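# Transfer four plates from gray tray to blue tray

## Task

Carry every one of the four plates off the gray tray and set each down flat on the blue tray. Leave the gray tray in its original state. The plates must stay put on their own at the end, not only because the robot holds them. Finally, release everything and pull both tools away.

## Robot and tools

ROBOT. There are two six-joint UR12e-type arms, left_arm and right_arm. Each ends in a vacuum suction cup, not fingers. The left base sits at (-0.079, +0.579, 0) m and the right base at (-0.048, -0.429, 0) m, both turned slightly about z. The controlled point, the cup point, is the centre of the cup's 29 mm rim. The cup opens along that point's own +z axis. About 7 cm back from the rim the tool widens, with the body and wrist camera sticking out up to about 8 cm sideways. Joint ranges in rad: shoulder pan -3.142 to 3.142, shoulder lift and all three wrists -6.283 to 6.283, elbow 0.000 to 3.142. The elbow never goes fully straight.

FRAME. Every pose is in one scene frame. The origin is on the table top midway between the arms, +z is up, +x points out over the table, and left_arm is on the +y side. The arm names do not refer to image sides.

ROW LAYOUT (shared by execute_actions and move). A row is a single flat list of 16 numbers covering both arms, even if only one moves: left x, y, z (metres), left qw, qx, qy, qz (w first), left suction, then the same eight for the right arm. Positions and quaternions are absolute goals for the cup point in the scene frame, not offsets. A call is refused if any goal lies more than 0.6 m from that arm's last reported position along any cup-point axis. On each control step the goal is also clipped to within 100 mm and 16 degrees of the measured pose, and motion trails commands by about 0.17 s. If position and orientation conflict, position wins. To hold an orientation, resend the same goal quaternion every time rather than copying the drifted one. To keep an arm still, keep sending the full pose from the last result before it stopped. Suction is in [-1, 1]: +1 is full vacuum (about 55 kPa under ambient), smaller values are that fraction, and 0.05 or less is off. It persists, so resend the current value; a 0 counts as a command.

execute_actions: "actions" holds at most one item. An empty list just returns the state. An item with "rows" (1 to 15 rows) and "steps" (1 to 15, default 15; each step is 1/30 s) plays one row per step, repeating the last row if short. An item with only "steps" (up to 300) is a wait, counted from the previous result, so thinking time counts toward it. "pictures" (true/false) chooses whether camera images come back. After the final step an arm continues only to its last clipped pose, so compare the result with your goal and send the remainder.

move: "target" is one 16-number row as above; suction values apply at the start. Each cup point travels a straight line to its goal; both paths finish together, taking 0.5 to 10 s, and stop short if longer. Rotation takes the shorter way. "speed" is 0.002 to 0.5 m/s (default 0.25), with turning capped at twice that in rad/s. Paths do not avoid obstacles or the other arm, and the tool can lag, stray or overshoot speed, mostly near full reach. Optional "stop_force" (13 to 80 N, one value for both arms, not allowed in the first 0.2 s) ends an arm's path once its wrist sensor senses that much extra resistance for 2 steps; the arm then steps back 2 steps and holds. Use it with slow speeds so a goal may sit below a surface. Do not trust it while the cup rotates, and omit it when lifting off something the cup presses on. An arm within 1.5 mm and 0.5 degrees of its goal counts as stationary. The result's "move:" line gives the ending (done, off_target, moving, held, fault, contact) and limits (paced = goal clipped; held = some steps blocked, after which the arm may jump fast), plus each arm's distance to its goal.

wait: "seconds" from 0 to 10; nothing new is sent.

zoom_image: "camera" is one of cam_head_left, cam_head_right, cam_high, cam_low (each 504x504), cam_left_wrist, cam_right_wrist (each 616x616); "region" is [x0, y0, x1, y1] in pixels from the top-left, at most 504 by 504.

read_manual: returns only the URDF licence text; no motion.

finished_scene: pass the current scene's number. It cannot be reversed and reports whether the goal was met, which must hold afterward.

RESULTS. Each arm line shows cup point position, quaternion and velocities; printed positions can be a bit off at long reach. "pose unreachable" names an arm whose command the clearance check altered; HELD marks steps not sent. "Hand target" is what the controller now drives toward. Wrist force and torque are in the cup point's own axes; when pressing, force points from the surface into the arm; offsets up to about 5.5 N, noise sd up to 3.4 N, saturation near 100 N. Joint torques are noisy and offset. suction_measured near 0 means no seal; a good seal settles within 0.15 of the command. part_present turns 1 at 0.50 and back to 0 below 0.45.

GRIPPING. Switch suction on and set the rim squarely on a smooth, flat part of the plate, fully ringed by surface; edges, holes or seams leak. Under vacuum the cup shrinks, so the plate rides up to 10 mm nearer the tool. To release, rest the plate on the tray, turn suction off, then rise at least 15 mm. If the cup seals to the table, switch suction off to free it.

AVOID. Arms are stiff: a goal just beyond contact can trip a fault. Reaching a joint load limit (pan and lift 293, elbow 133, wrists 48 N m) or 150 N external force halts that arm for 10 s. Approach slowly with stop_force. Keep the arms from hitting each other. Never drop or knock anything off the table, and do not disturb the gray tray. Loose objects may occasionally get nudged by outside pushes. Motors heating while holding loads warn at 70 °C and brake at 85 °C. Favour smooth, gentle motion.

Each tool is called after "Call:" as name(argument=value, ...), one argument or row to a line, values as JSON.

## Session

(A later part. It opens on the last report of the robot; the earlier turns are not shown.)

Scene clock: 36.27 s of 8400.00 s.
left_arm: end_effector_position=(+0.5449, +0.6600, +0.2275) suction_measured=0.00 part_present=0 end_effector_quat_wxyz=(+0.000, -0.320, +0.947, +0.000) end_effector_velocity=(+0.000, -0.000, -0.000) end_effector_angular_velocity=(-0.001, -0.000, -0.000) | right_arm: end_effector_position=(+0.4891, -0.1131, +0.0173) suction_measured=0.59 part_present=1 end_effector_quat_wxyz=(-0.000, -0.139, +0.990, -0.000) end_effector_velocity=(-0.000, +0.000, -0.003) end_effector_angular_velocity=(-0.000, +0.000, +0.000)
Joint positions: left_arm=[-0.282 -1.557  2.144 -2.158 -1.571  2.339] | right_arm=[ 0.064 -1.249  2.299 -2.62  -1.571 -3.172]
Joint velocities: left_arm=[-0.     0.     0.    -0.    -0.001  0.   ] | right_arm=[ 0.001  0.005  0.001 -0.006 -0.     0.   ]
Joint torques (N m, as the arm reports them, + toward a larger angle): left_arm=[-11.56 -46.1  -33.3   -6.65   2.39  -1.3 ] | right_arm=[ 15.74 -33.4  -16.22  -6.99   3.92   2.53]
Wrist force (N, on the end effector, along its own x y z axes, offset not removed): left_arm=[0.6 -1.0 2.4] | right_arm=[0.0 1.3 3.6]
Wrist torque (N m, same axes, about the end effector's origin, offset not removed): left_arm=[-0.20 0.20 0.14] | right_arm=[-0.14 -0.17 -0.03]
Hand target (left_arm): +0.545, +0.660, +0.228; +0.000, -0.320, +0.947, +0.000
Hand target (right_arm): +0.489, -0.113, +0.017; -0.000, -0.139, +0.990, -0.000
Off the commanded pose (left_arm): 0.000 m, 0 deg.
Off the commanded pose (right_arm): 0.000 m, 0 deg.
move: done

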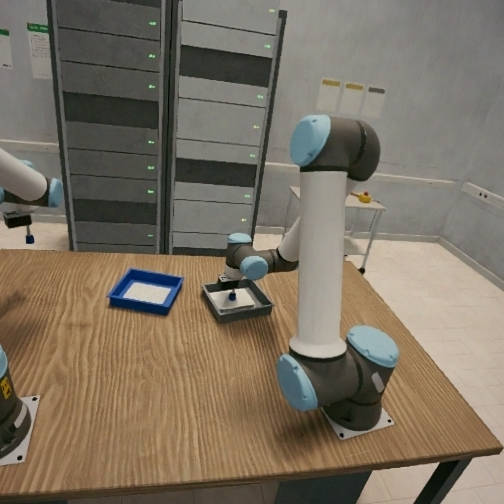

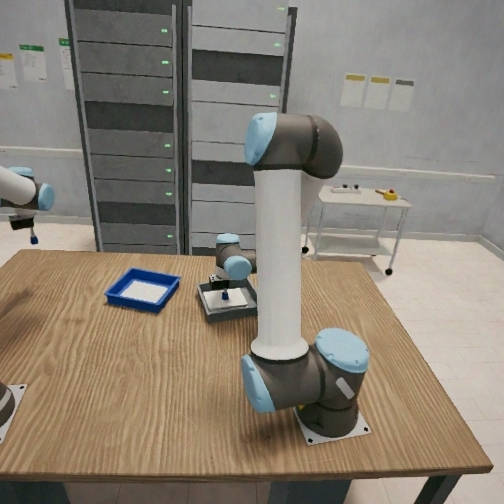

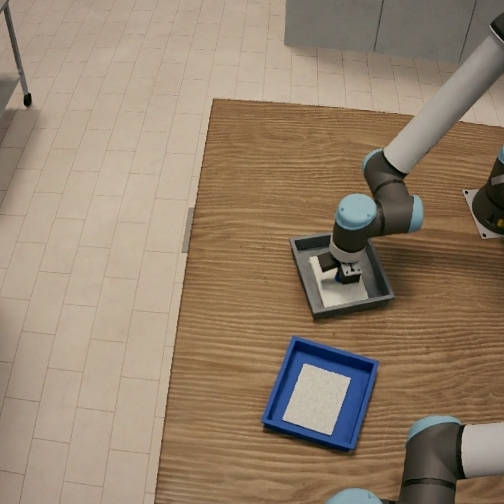

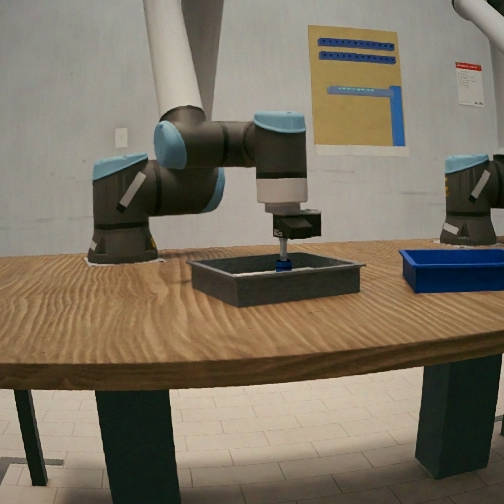

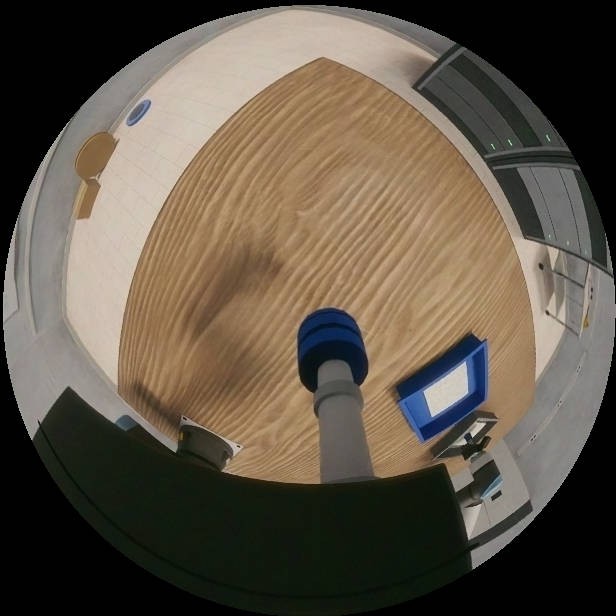

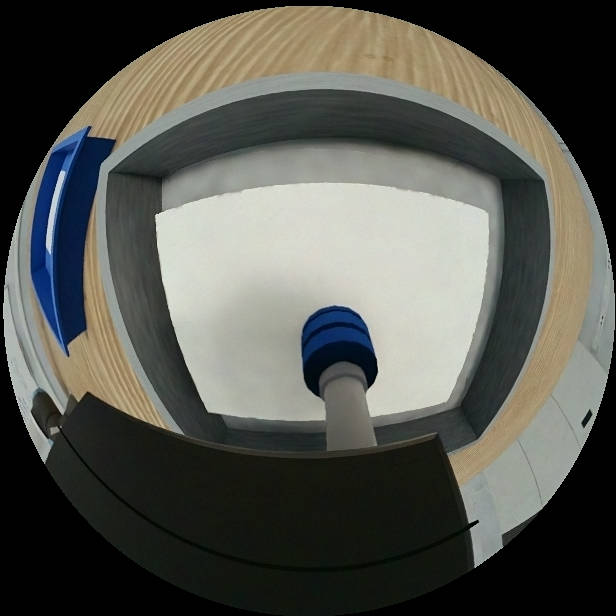

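Call:
move(
  target=[0.5449,0.66,0.2275,0,-0.320,0.947,0,0, 0.489,-0.113,0.078,0,-0.139,0.990,0,1],
  speed=0.1,
)

Scene clock: 37.77 s of 8400.00 s.
left_arm: end_effector_position=(+0.5449, +0.6600, +0.2275) suction_measured=0.00 part_present=0 end_effector_quat_wxyz=(+0.000, -0.320, +0.947, +0.000) end_effector_velocity=(-0.000, +0.000, -0.000) end_effector_angular_velocity=(+0.001, +0.000, -0.000) | right_arm: end_effector_position=(+0.4889, -0.1129, +0.0777) suction_measured=0.99 part_present=1 end_effector_quat_wxyz=(+0.000, -0.139, +0.990, +0.000) end_effector_velocity=(+0.001, +0.001, +0.004) end_effector_angular_velocity=(+0.001, -0.001, +0.002)
Joint positions: left_arm=[-0.282 -1.557  2.144 -2.158 -1.571  2.339] | right_arm=[ 0.064 -1.358  2.273 -2.486 -1.571 -3.172]
Joint velocities: left_arm=[ 0.     0.     0.001 -0.     0.001  0.   ] | right_arm=[ 0.001 -0.005 -0.003  0.008  0.001 -0.001]
Joint torques (N m, as the arm reports them, + toward a larger angle): left_arm=[-11.18 -49.3  -34.7   -6.76   2.34  -1.73] | right_arm=[-10.3  -62.07 -38.38   0.01   3.81  -1.77]
Wrist force (N, on the end effector, along its own x y z axes, offset not removed): left_arm=[3.9 2.1 4.1] | right_arm=[0.8 0.7 1.6]
Wrist torque (N m, same axes, about the end effector's origin, offset not removed): left_arm=[0.22 -0.27 0.07] | right_arm=[-0.12 -0.19 -0.01]
Hand target (left_arm): +0.545, +0.660, +0.228; +0.000, -0.320, +0.947, +0.000
Hand target (right_arm): +0.489, -0.113, +0.078; +0.000, -0.139, +0.990, +0.000
Off the commanded pose (left_arm): 0.000 m, 0 deg.
Off the commanded pose (right_arm): 0.000 m, 0 deg.
move: done

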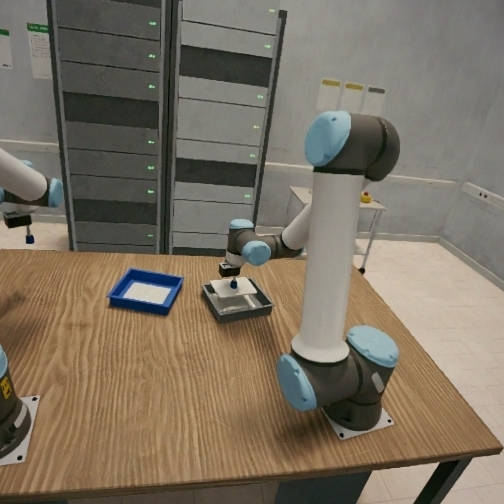

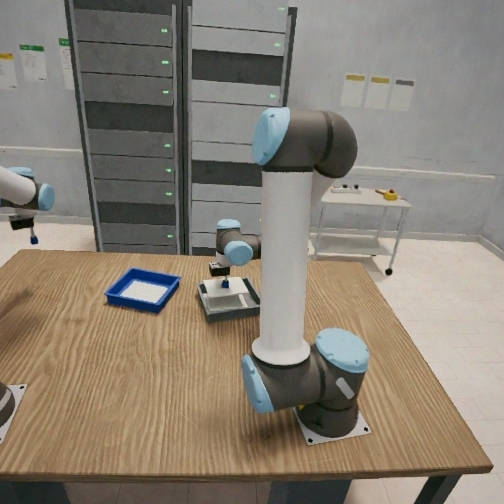

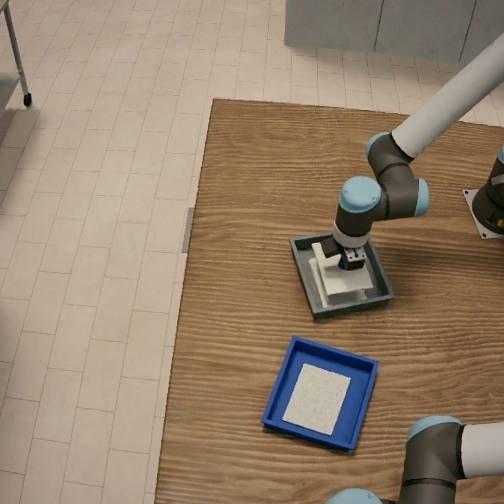

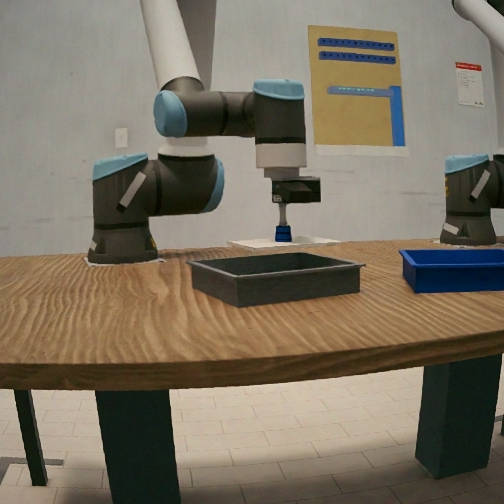

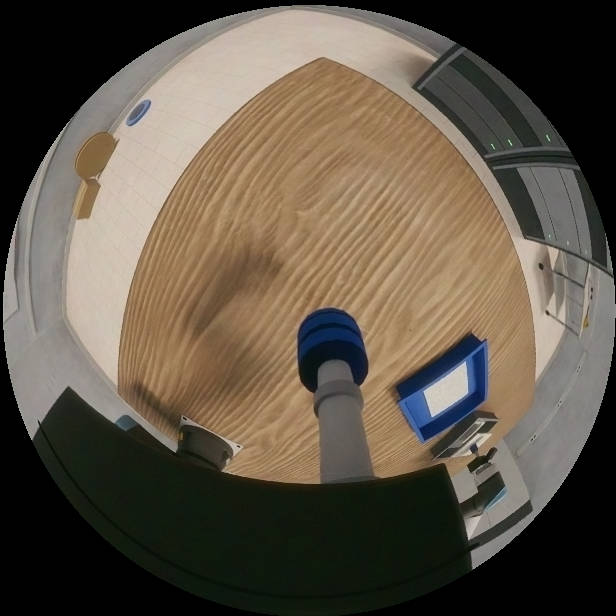

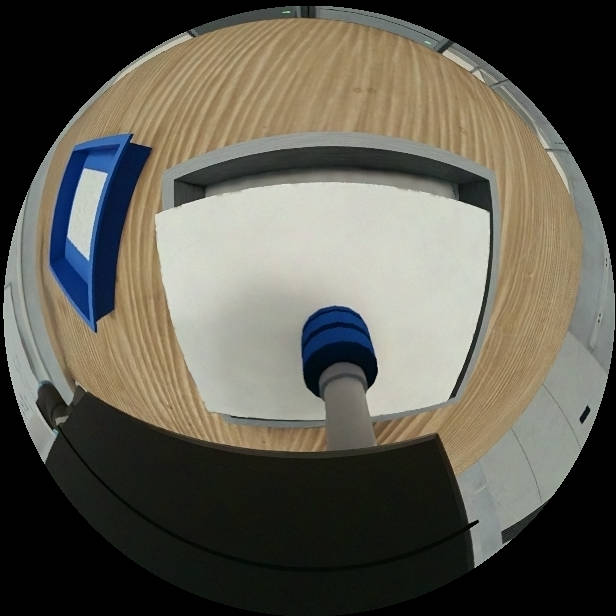

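Call:
move(
  target=[0.5449,0.66,0.2275,0,-0.320,0.947,0,0, 0.544,0.240,0.078,0,0.128,0.9918,0,1],
  speed=0.35,
)

Call:
move(
  target=[0.5449,0.66,0.2275,0,-0.320,0.947,0,0, 0.544,0.240,0.010,0,0.128,0.9918,0,1],
  speed=0.1,
)

Call:
move(
  target=[0.5449,0.66,0.2275,0,-0.320,0.947,0,0, 0.544,0.240,0.002,0,0.128,0.9918,0,1],
  speed=0.005,
  stop_force=13,
)

Scene clock: 40.80 s of 8400.00 s.
left_arm: end_effector_position=(+0.5449, +0.6600, +0.2275) suction_measured=0.00 part_present=0 end_effector_quat_wxyz=(+0.000, -0.320, +0.947, +0.000) end_effector_velocity=(-0.000, -0.000, -0.000) end_effector_angular_velocity=(-0.001, +0.000, -0.001) | right_arm: end_effector_position=(+0.5437, +0.2398, +0.0782) suction_measured=0.96 part_present=1 end_effector_quat_wxyz=(+0.000, +0.128, +0.992, +0.000) end_effector_velocity=(+0.001, +0.002, -0.002) end_effector_angular_velocity=(-0.003, +0.002, -0.002)
Joint positions: left_arm=[-0.282 -1.557  2.144 -2.158 -1.571  2.339] | right_arm=[ 0.466 -1.015  1.728 -2.285 -1.571 -2.235]
Joint velocities: left_arm=[ 0.    -0.     0.     0.    -0.001  0.001] | right_arm=[ 0.002  0.006 -0.006  0.004 -0.001  0.004]
Joint torques (N m, as the arm reports them, + toward a larger angle): left_arm=[-12.58 -45.72 -33.98  -6.8    2.26  -1.57] | right_arm=[ 15.44 -64.86 -44.44  -0.05  -3.92   2.84]
Wrist force (N, on the end effector, along its own x y z axes, offset not removed): left_arm=[1.2 0.9 0.6] | right_arm=[-1.2 -1.8 1.5]
Wrist torque (N m, same axes, about the end effector's origin, offset not removed): left_arm=[-0.06 0.09 0.23] | right_arm=[-0.52 0.05 0.07]
Hand target (left_arm): +0.545, +0.660, +0.228; +0.000, -0.320, +0.947, +0.000
Hand target (right_arm): +0.544, +0.240, +0.078; +0.000, +0.128, +0.992, +0.000
Off the commanded pose (left_arm): 0.000 m, 0 deg.
Off the commanded pose (right_arm): 0.000 m, 0 deg.
move: done

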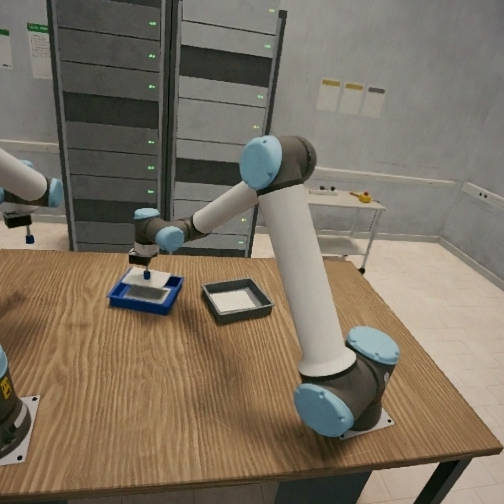

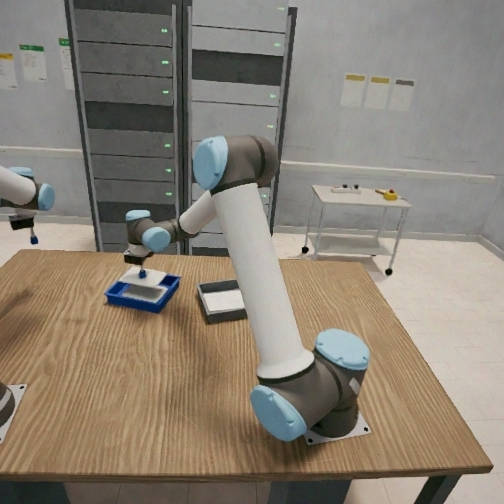

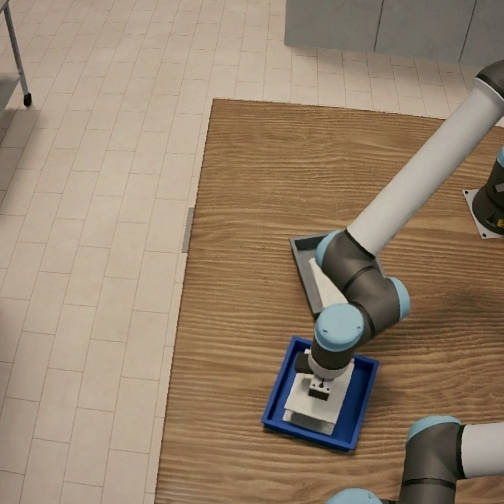

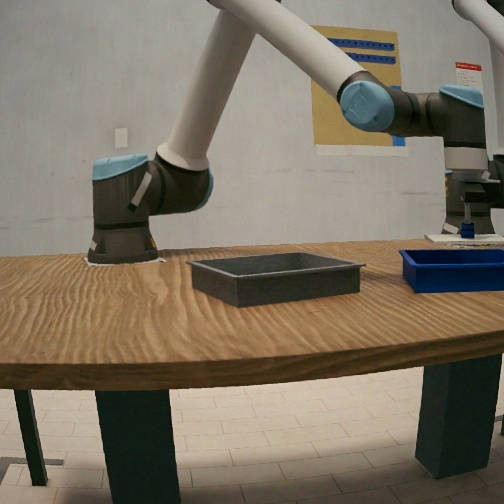

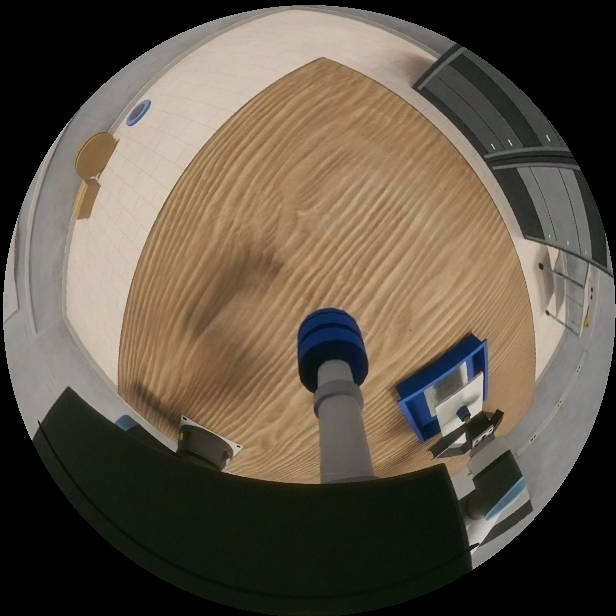

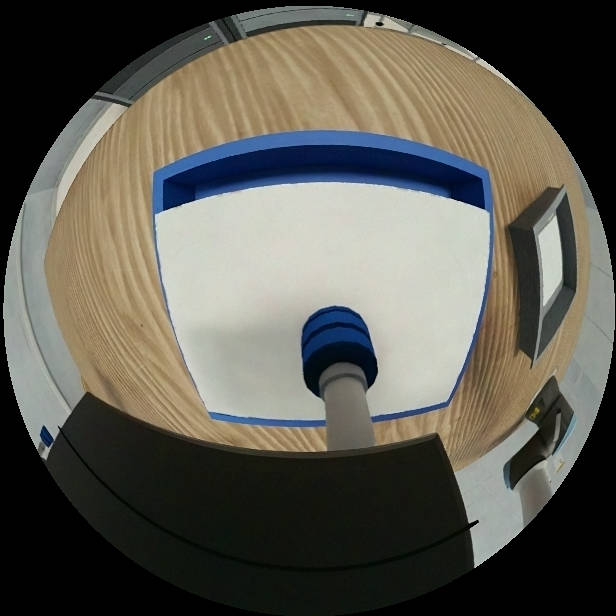

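Scene clock: 42.00 s of 8400.00 s.
left_arm: end_effector_position=(+0.5449, +0.6600, +0.2275) suction_measured=0.00 part_present=0 end_effector_quat_wxyz=(+0.000, -0.320, +0.947, +0.000) end_effector_velocity=(-0.001, -0.000, -0.001) end_effector_angular_velocity=(-0.000, +0.002, -0.001) | right_arm: end_effector_position=(+0.5440, +0.2400, +0.0104) suction_measured=0.98 part_present=1 end_effector_quat_wxyz=(-0.000, +0.128, +0.992, -0.000) end_effector_velocity=(-0.000, -0.000, -0.003) end_effector_angular_velocity=(-0.001, +0.001, +0.001)
Joint positions: left_arm=[-0.282 -1.557  2.144 -2.158 -1.571  2.339] | right_arm=[ 0.466 -0.937  1.749 -2.383 -1.571 -2.235]
Joint velocities: left_arm=[-0.     0.001  0.001  0.001 -0.001  0.   ] | right_arm=[-0.     0.004  0.    -0.003 -0.    -0.001]
Joint torques (N m, as the arm reports them, + toward a larger angle): left_arm=[-13.63 -47.35 -33.59  -6.7    2.36  -0.97] | right_arm=[-15.34 -68.39 -24.01  -7.02  -4.11   2.71]
Wrist force (N, on the end effector, along its own x y z axes, offset not removed): left_arm=[1.6 -1.1 3.5] | right_arm=[0.9 1.7 1.4]
Wrist torque (N m, same axes, about the end effector's origin, offset not removed): left_arm=[-0.18 -0.02 0.10] | right_arm=[0.06 -0.17 0.00]
Hand target (left_arm): +0.545, +0.660, +0.228; +0.000, -0.320, +0.947, +0.000
Hand target (right_arm): +0.544, +0.240, +0.010; -0.000, +0.128, +0.992, -0.000
Off the commanded pose (left_arm): 0.000 m, 0 deg.
Off the commanded pose (right_arm): 0.000 m, 0 deg.
move: done

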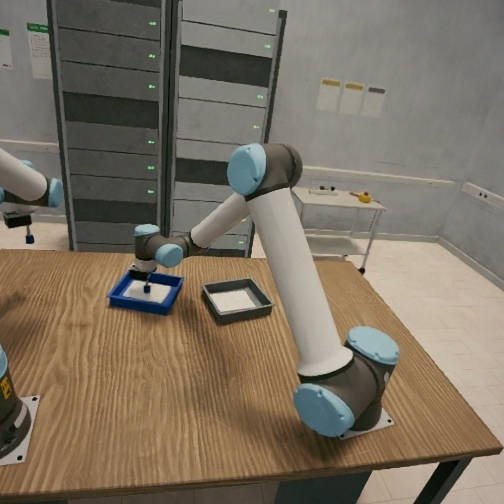

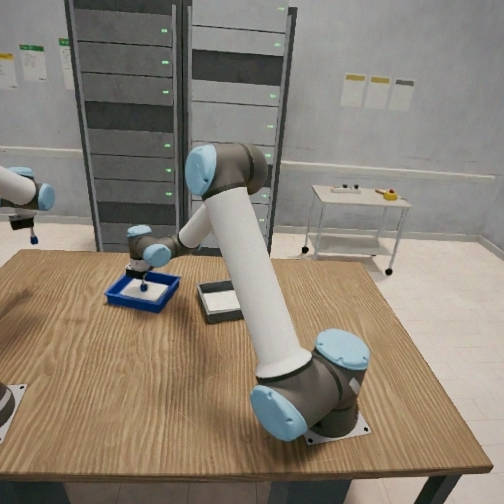

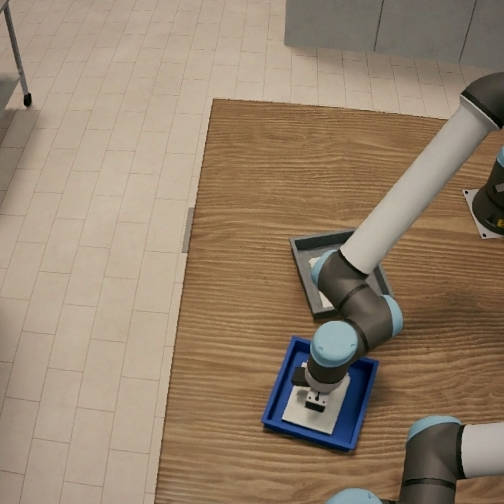

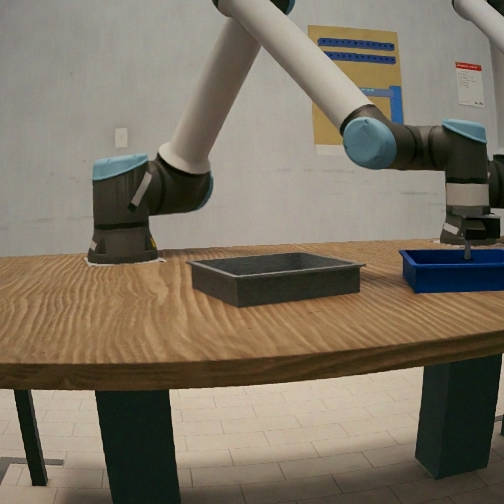

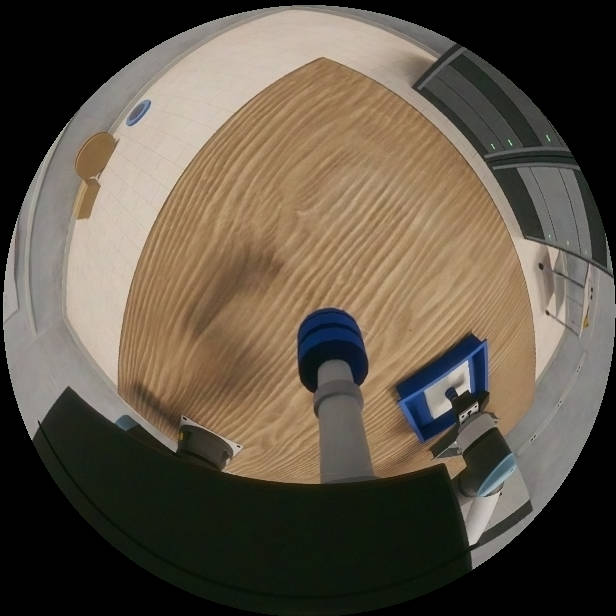

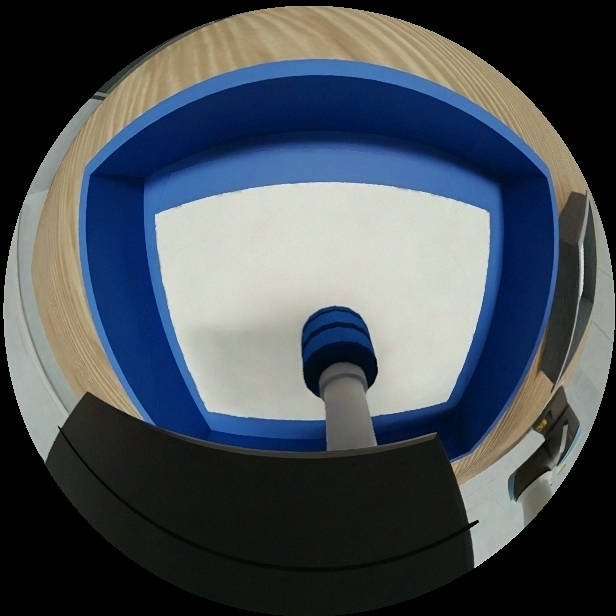

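Scene clock: 43.20 s of 8400.00 s.
left_arm: end_effector_position=(+0.5449, +0.6600, +0.2275) suction_measured=0.00 part_present=0 end_effector_quat_wxyz=(+0.000, -0.320, +0.947, +0.000) end_effector_velocity=(+0.000, -0.000, -0.000) end_effector_angular_velocity=(-0.001, -0.000, -0.001) | right_arm: end_effector_position=(+0.5441, +0.2401, +0.0064) suction_measured=0.99 part_present=1 end_effector_quat_wxyz=(+0.000, +0.128, +0.992, +0.000) end_effector_velocity=(-0.001, -0.001, +0.000) end_effector_angular_velocity=(-0.003, +0.004, -0.001)
Joint positions: left_arm=[-0.282 -1.557  2.144 -2.158 -1.571  2.339] | right_arm=[ 0.466 -0.932  1.75  -2.389 -1.571 -2.235]
Joint velocities: left_arm=[-0.     0.    -0.    -0.    -0.001  0.   ] | right_arm=[-0.    -0.001  0.     0.006 -0.     0.   ]
Joint torques (N m, as the arm reports them, + toward a larger angle): left_arm=[-13.22 -49.98 -33.57  -6.69   2.3   -1.67] | right_arm=[-17.33 -77.73 -17.87   1.41  -3.79   2.61]
Wrist force (N, on the end effector, along its own x y z axes, offset not removed): left_arm=[1.0 -0.1 2.6] | right_arm=[-0.4 -6.1 -21.0]
Wrist torque (N m, same axes, about the end effector's origin, offset not removed): left_arm=[-0.13 0.12 0.12] | right_arm=[-0.56 0.25 0.02]
Hand target (left_arm): +0.545, +0.660, +0.228; +0.000, -0.320, +0.947, +0.000
Hand target (right_arm): +0.544, +0.240, +0.007; +0.000, +0.128, +0.992, +0.000
Off the commanded pose (left_arm): 0.000 m, 0 deg.
Off the commanded pose (right_arm): 0.004 m, 0 deg.
move: contact (right_arm)

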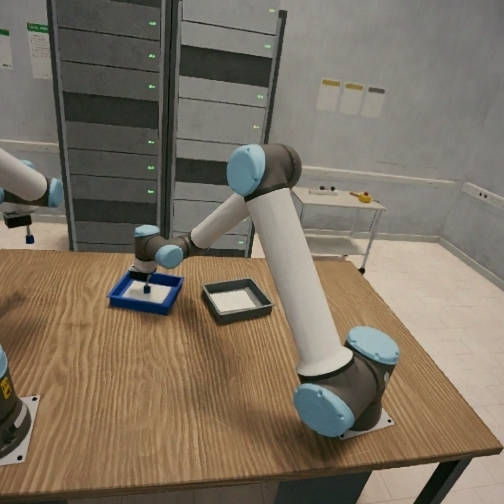

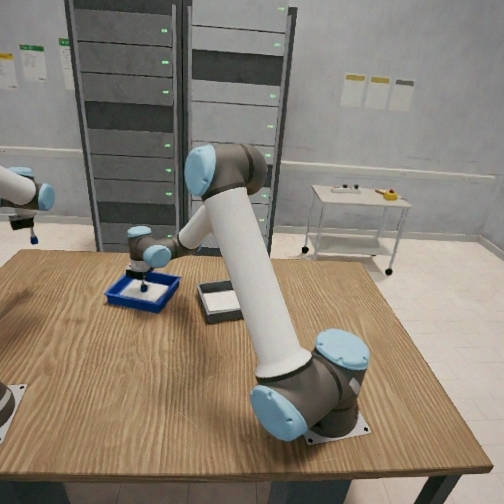

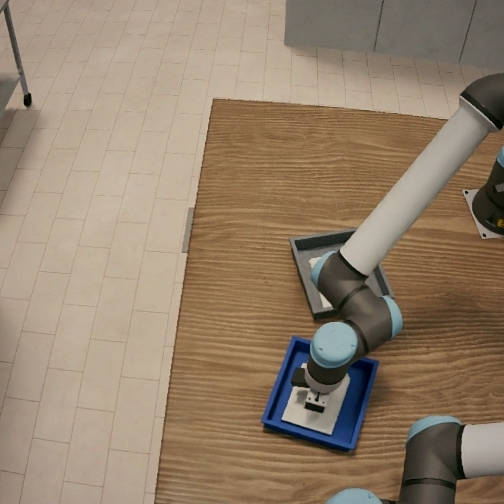

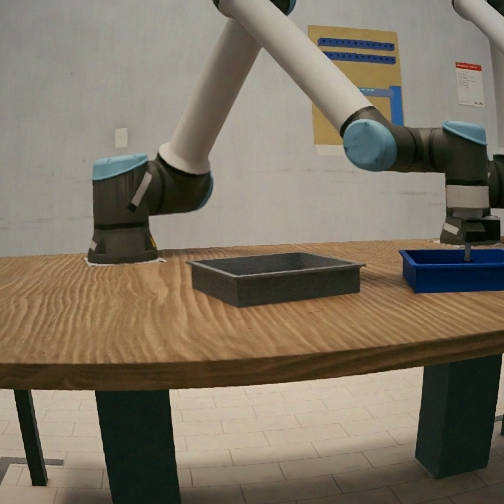

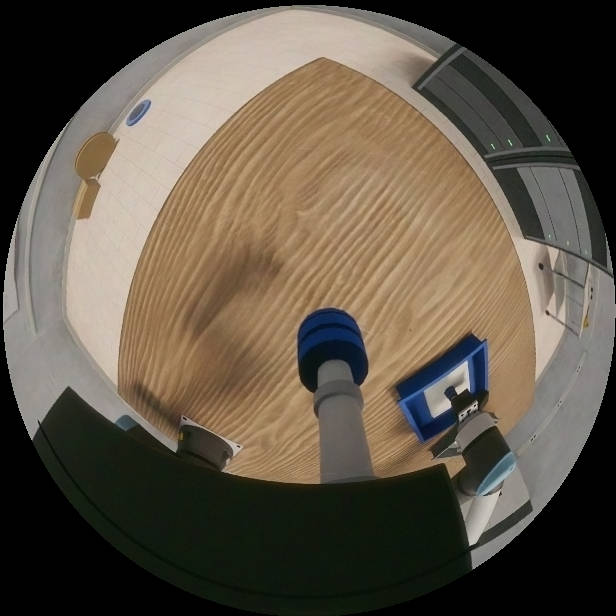

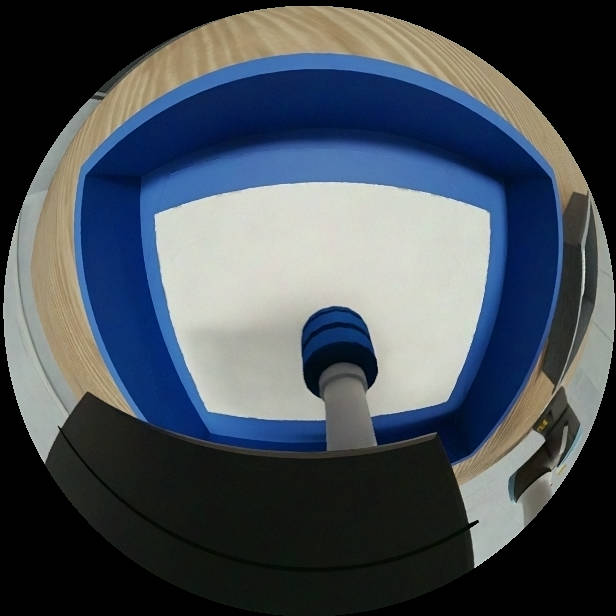

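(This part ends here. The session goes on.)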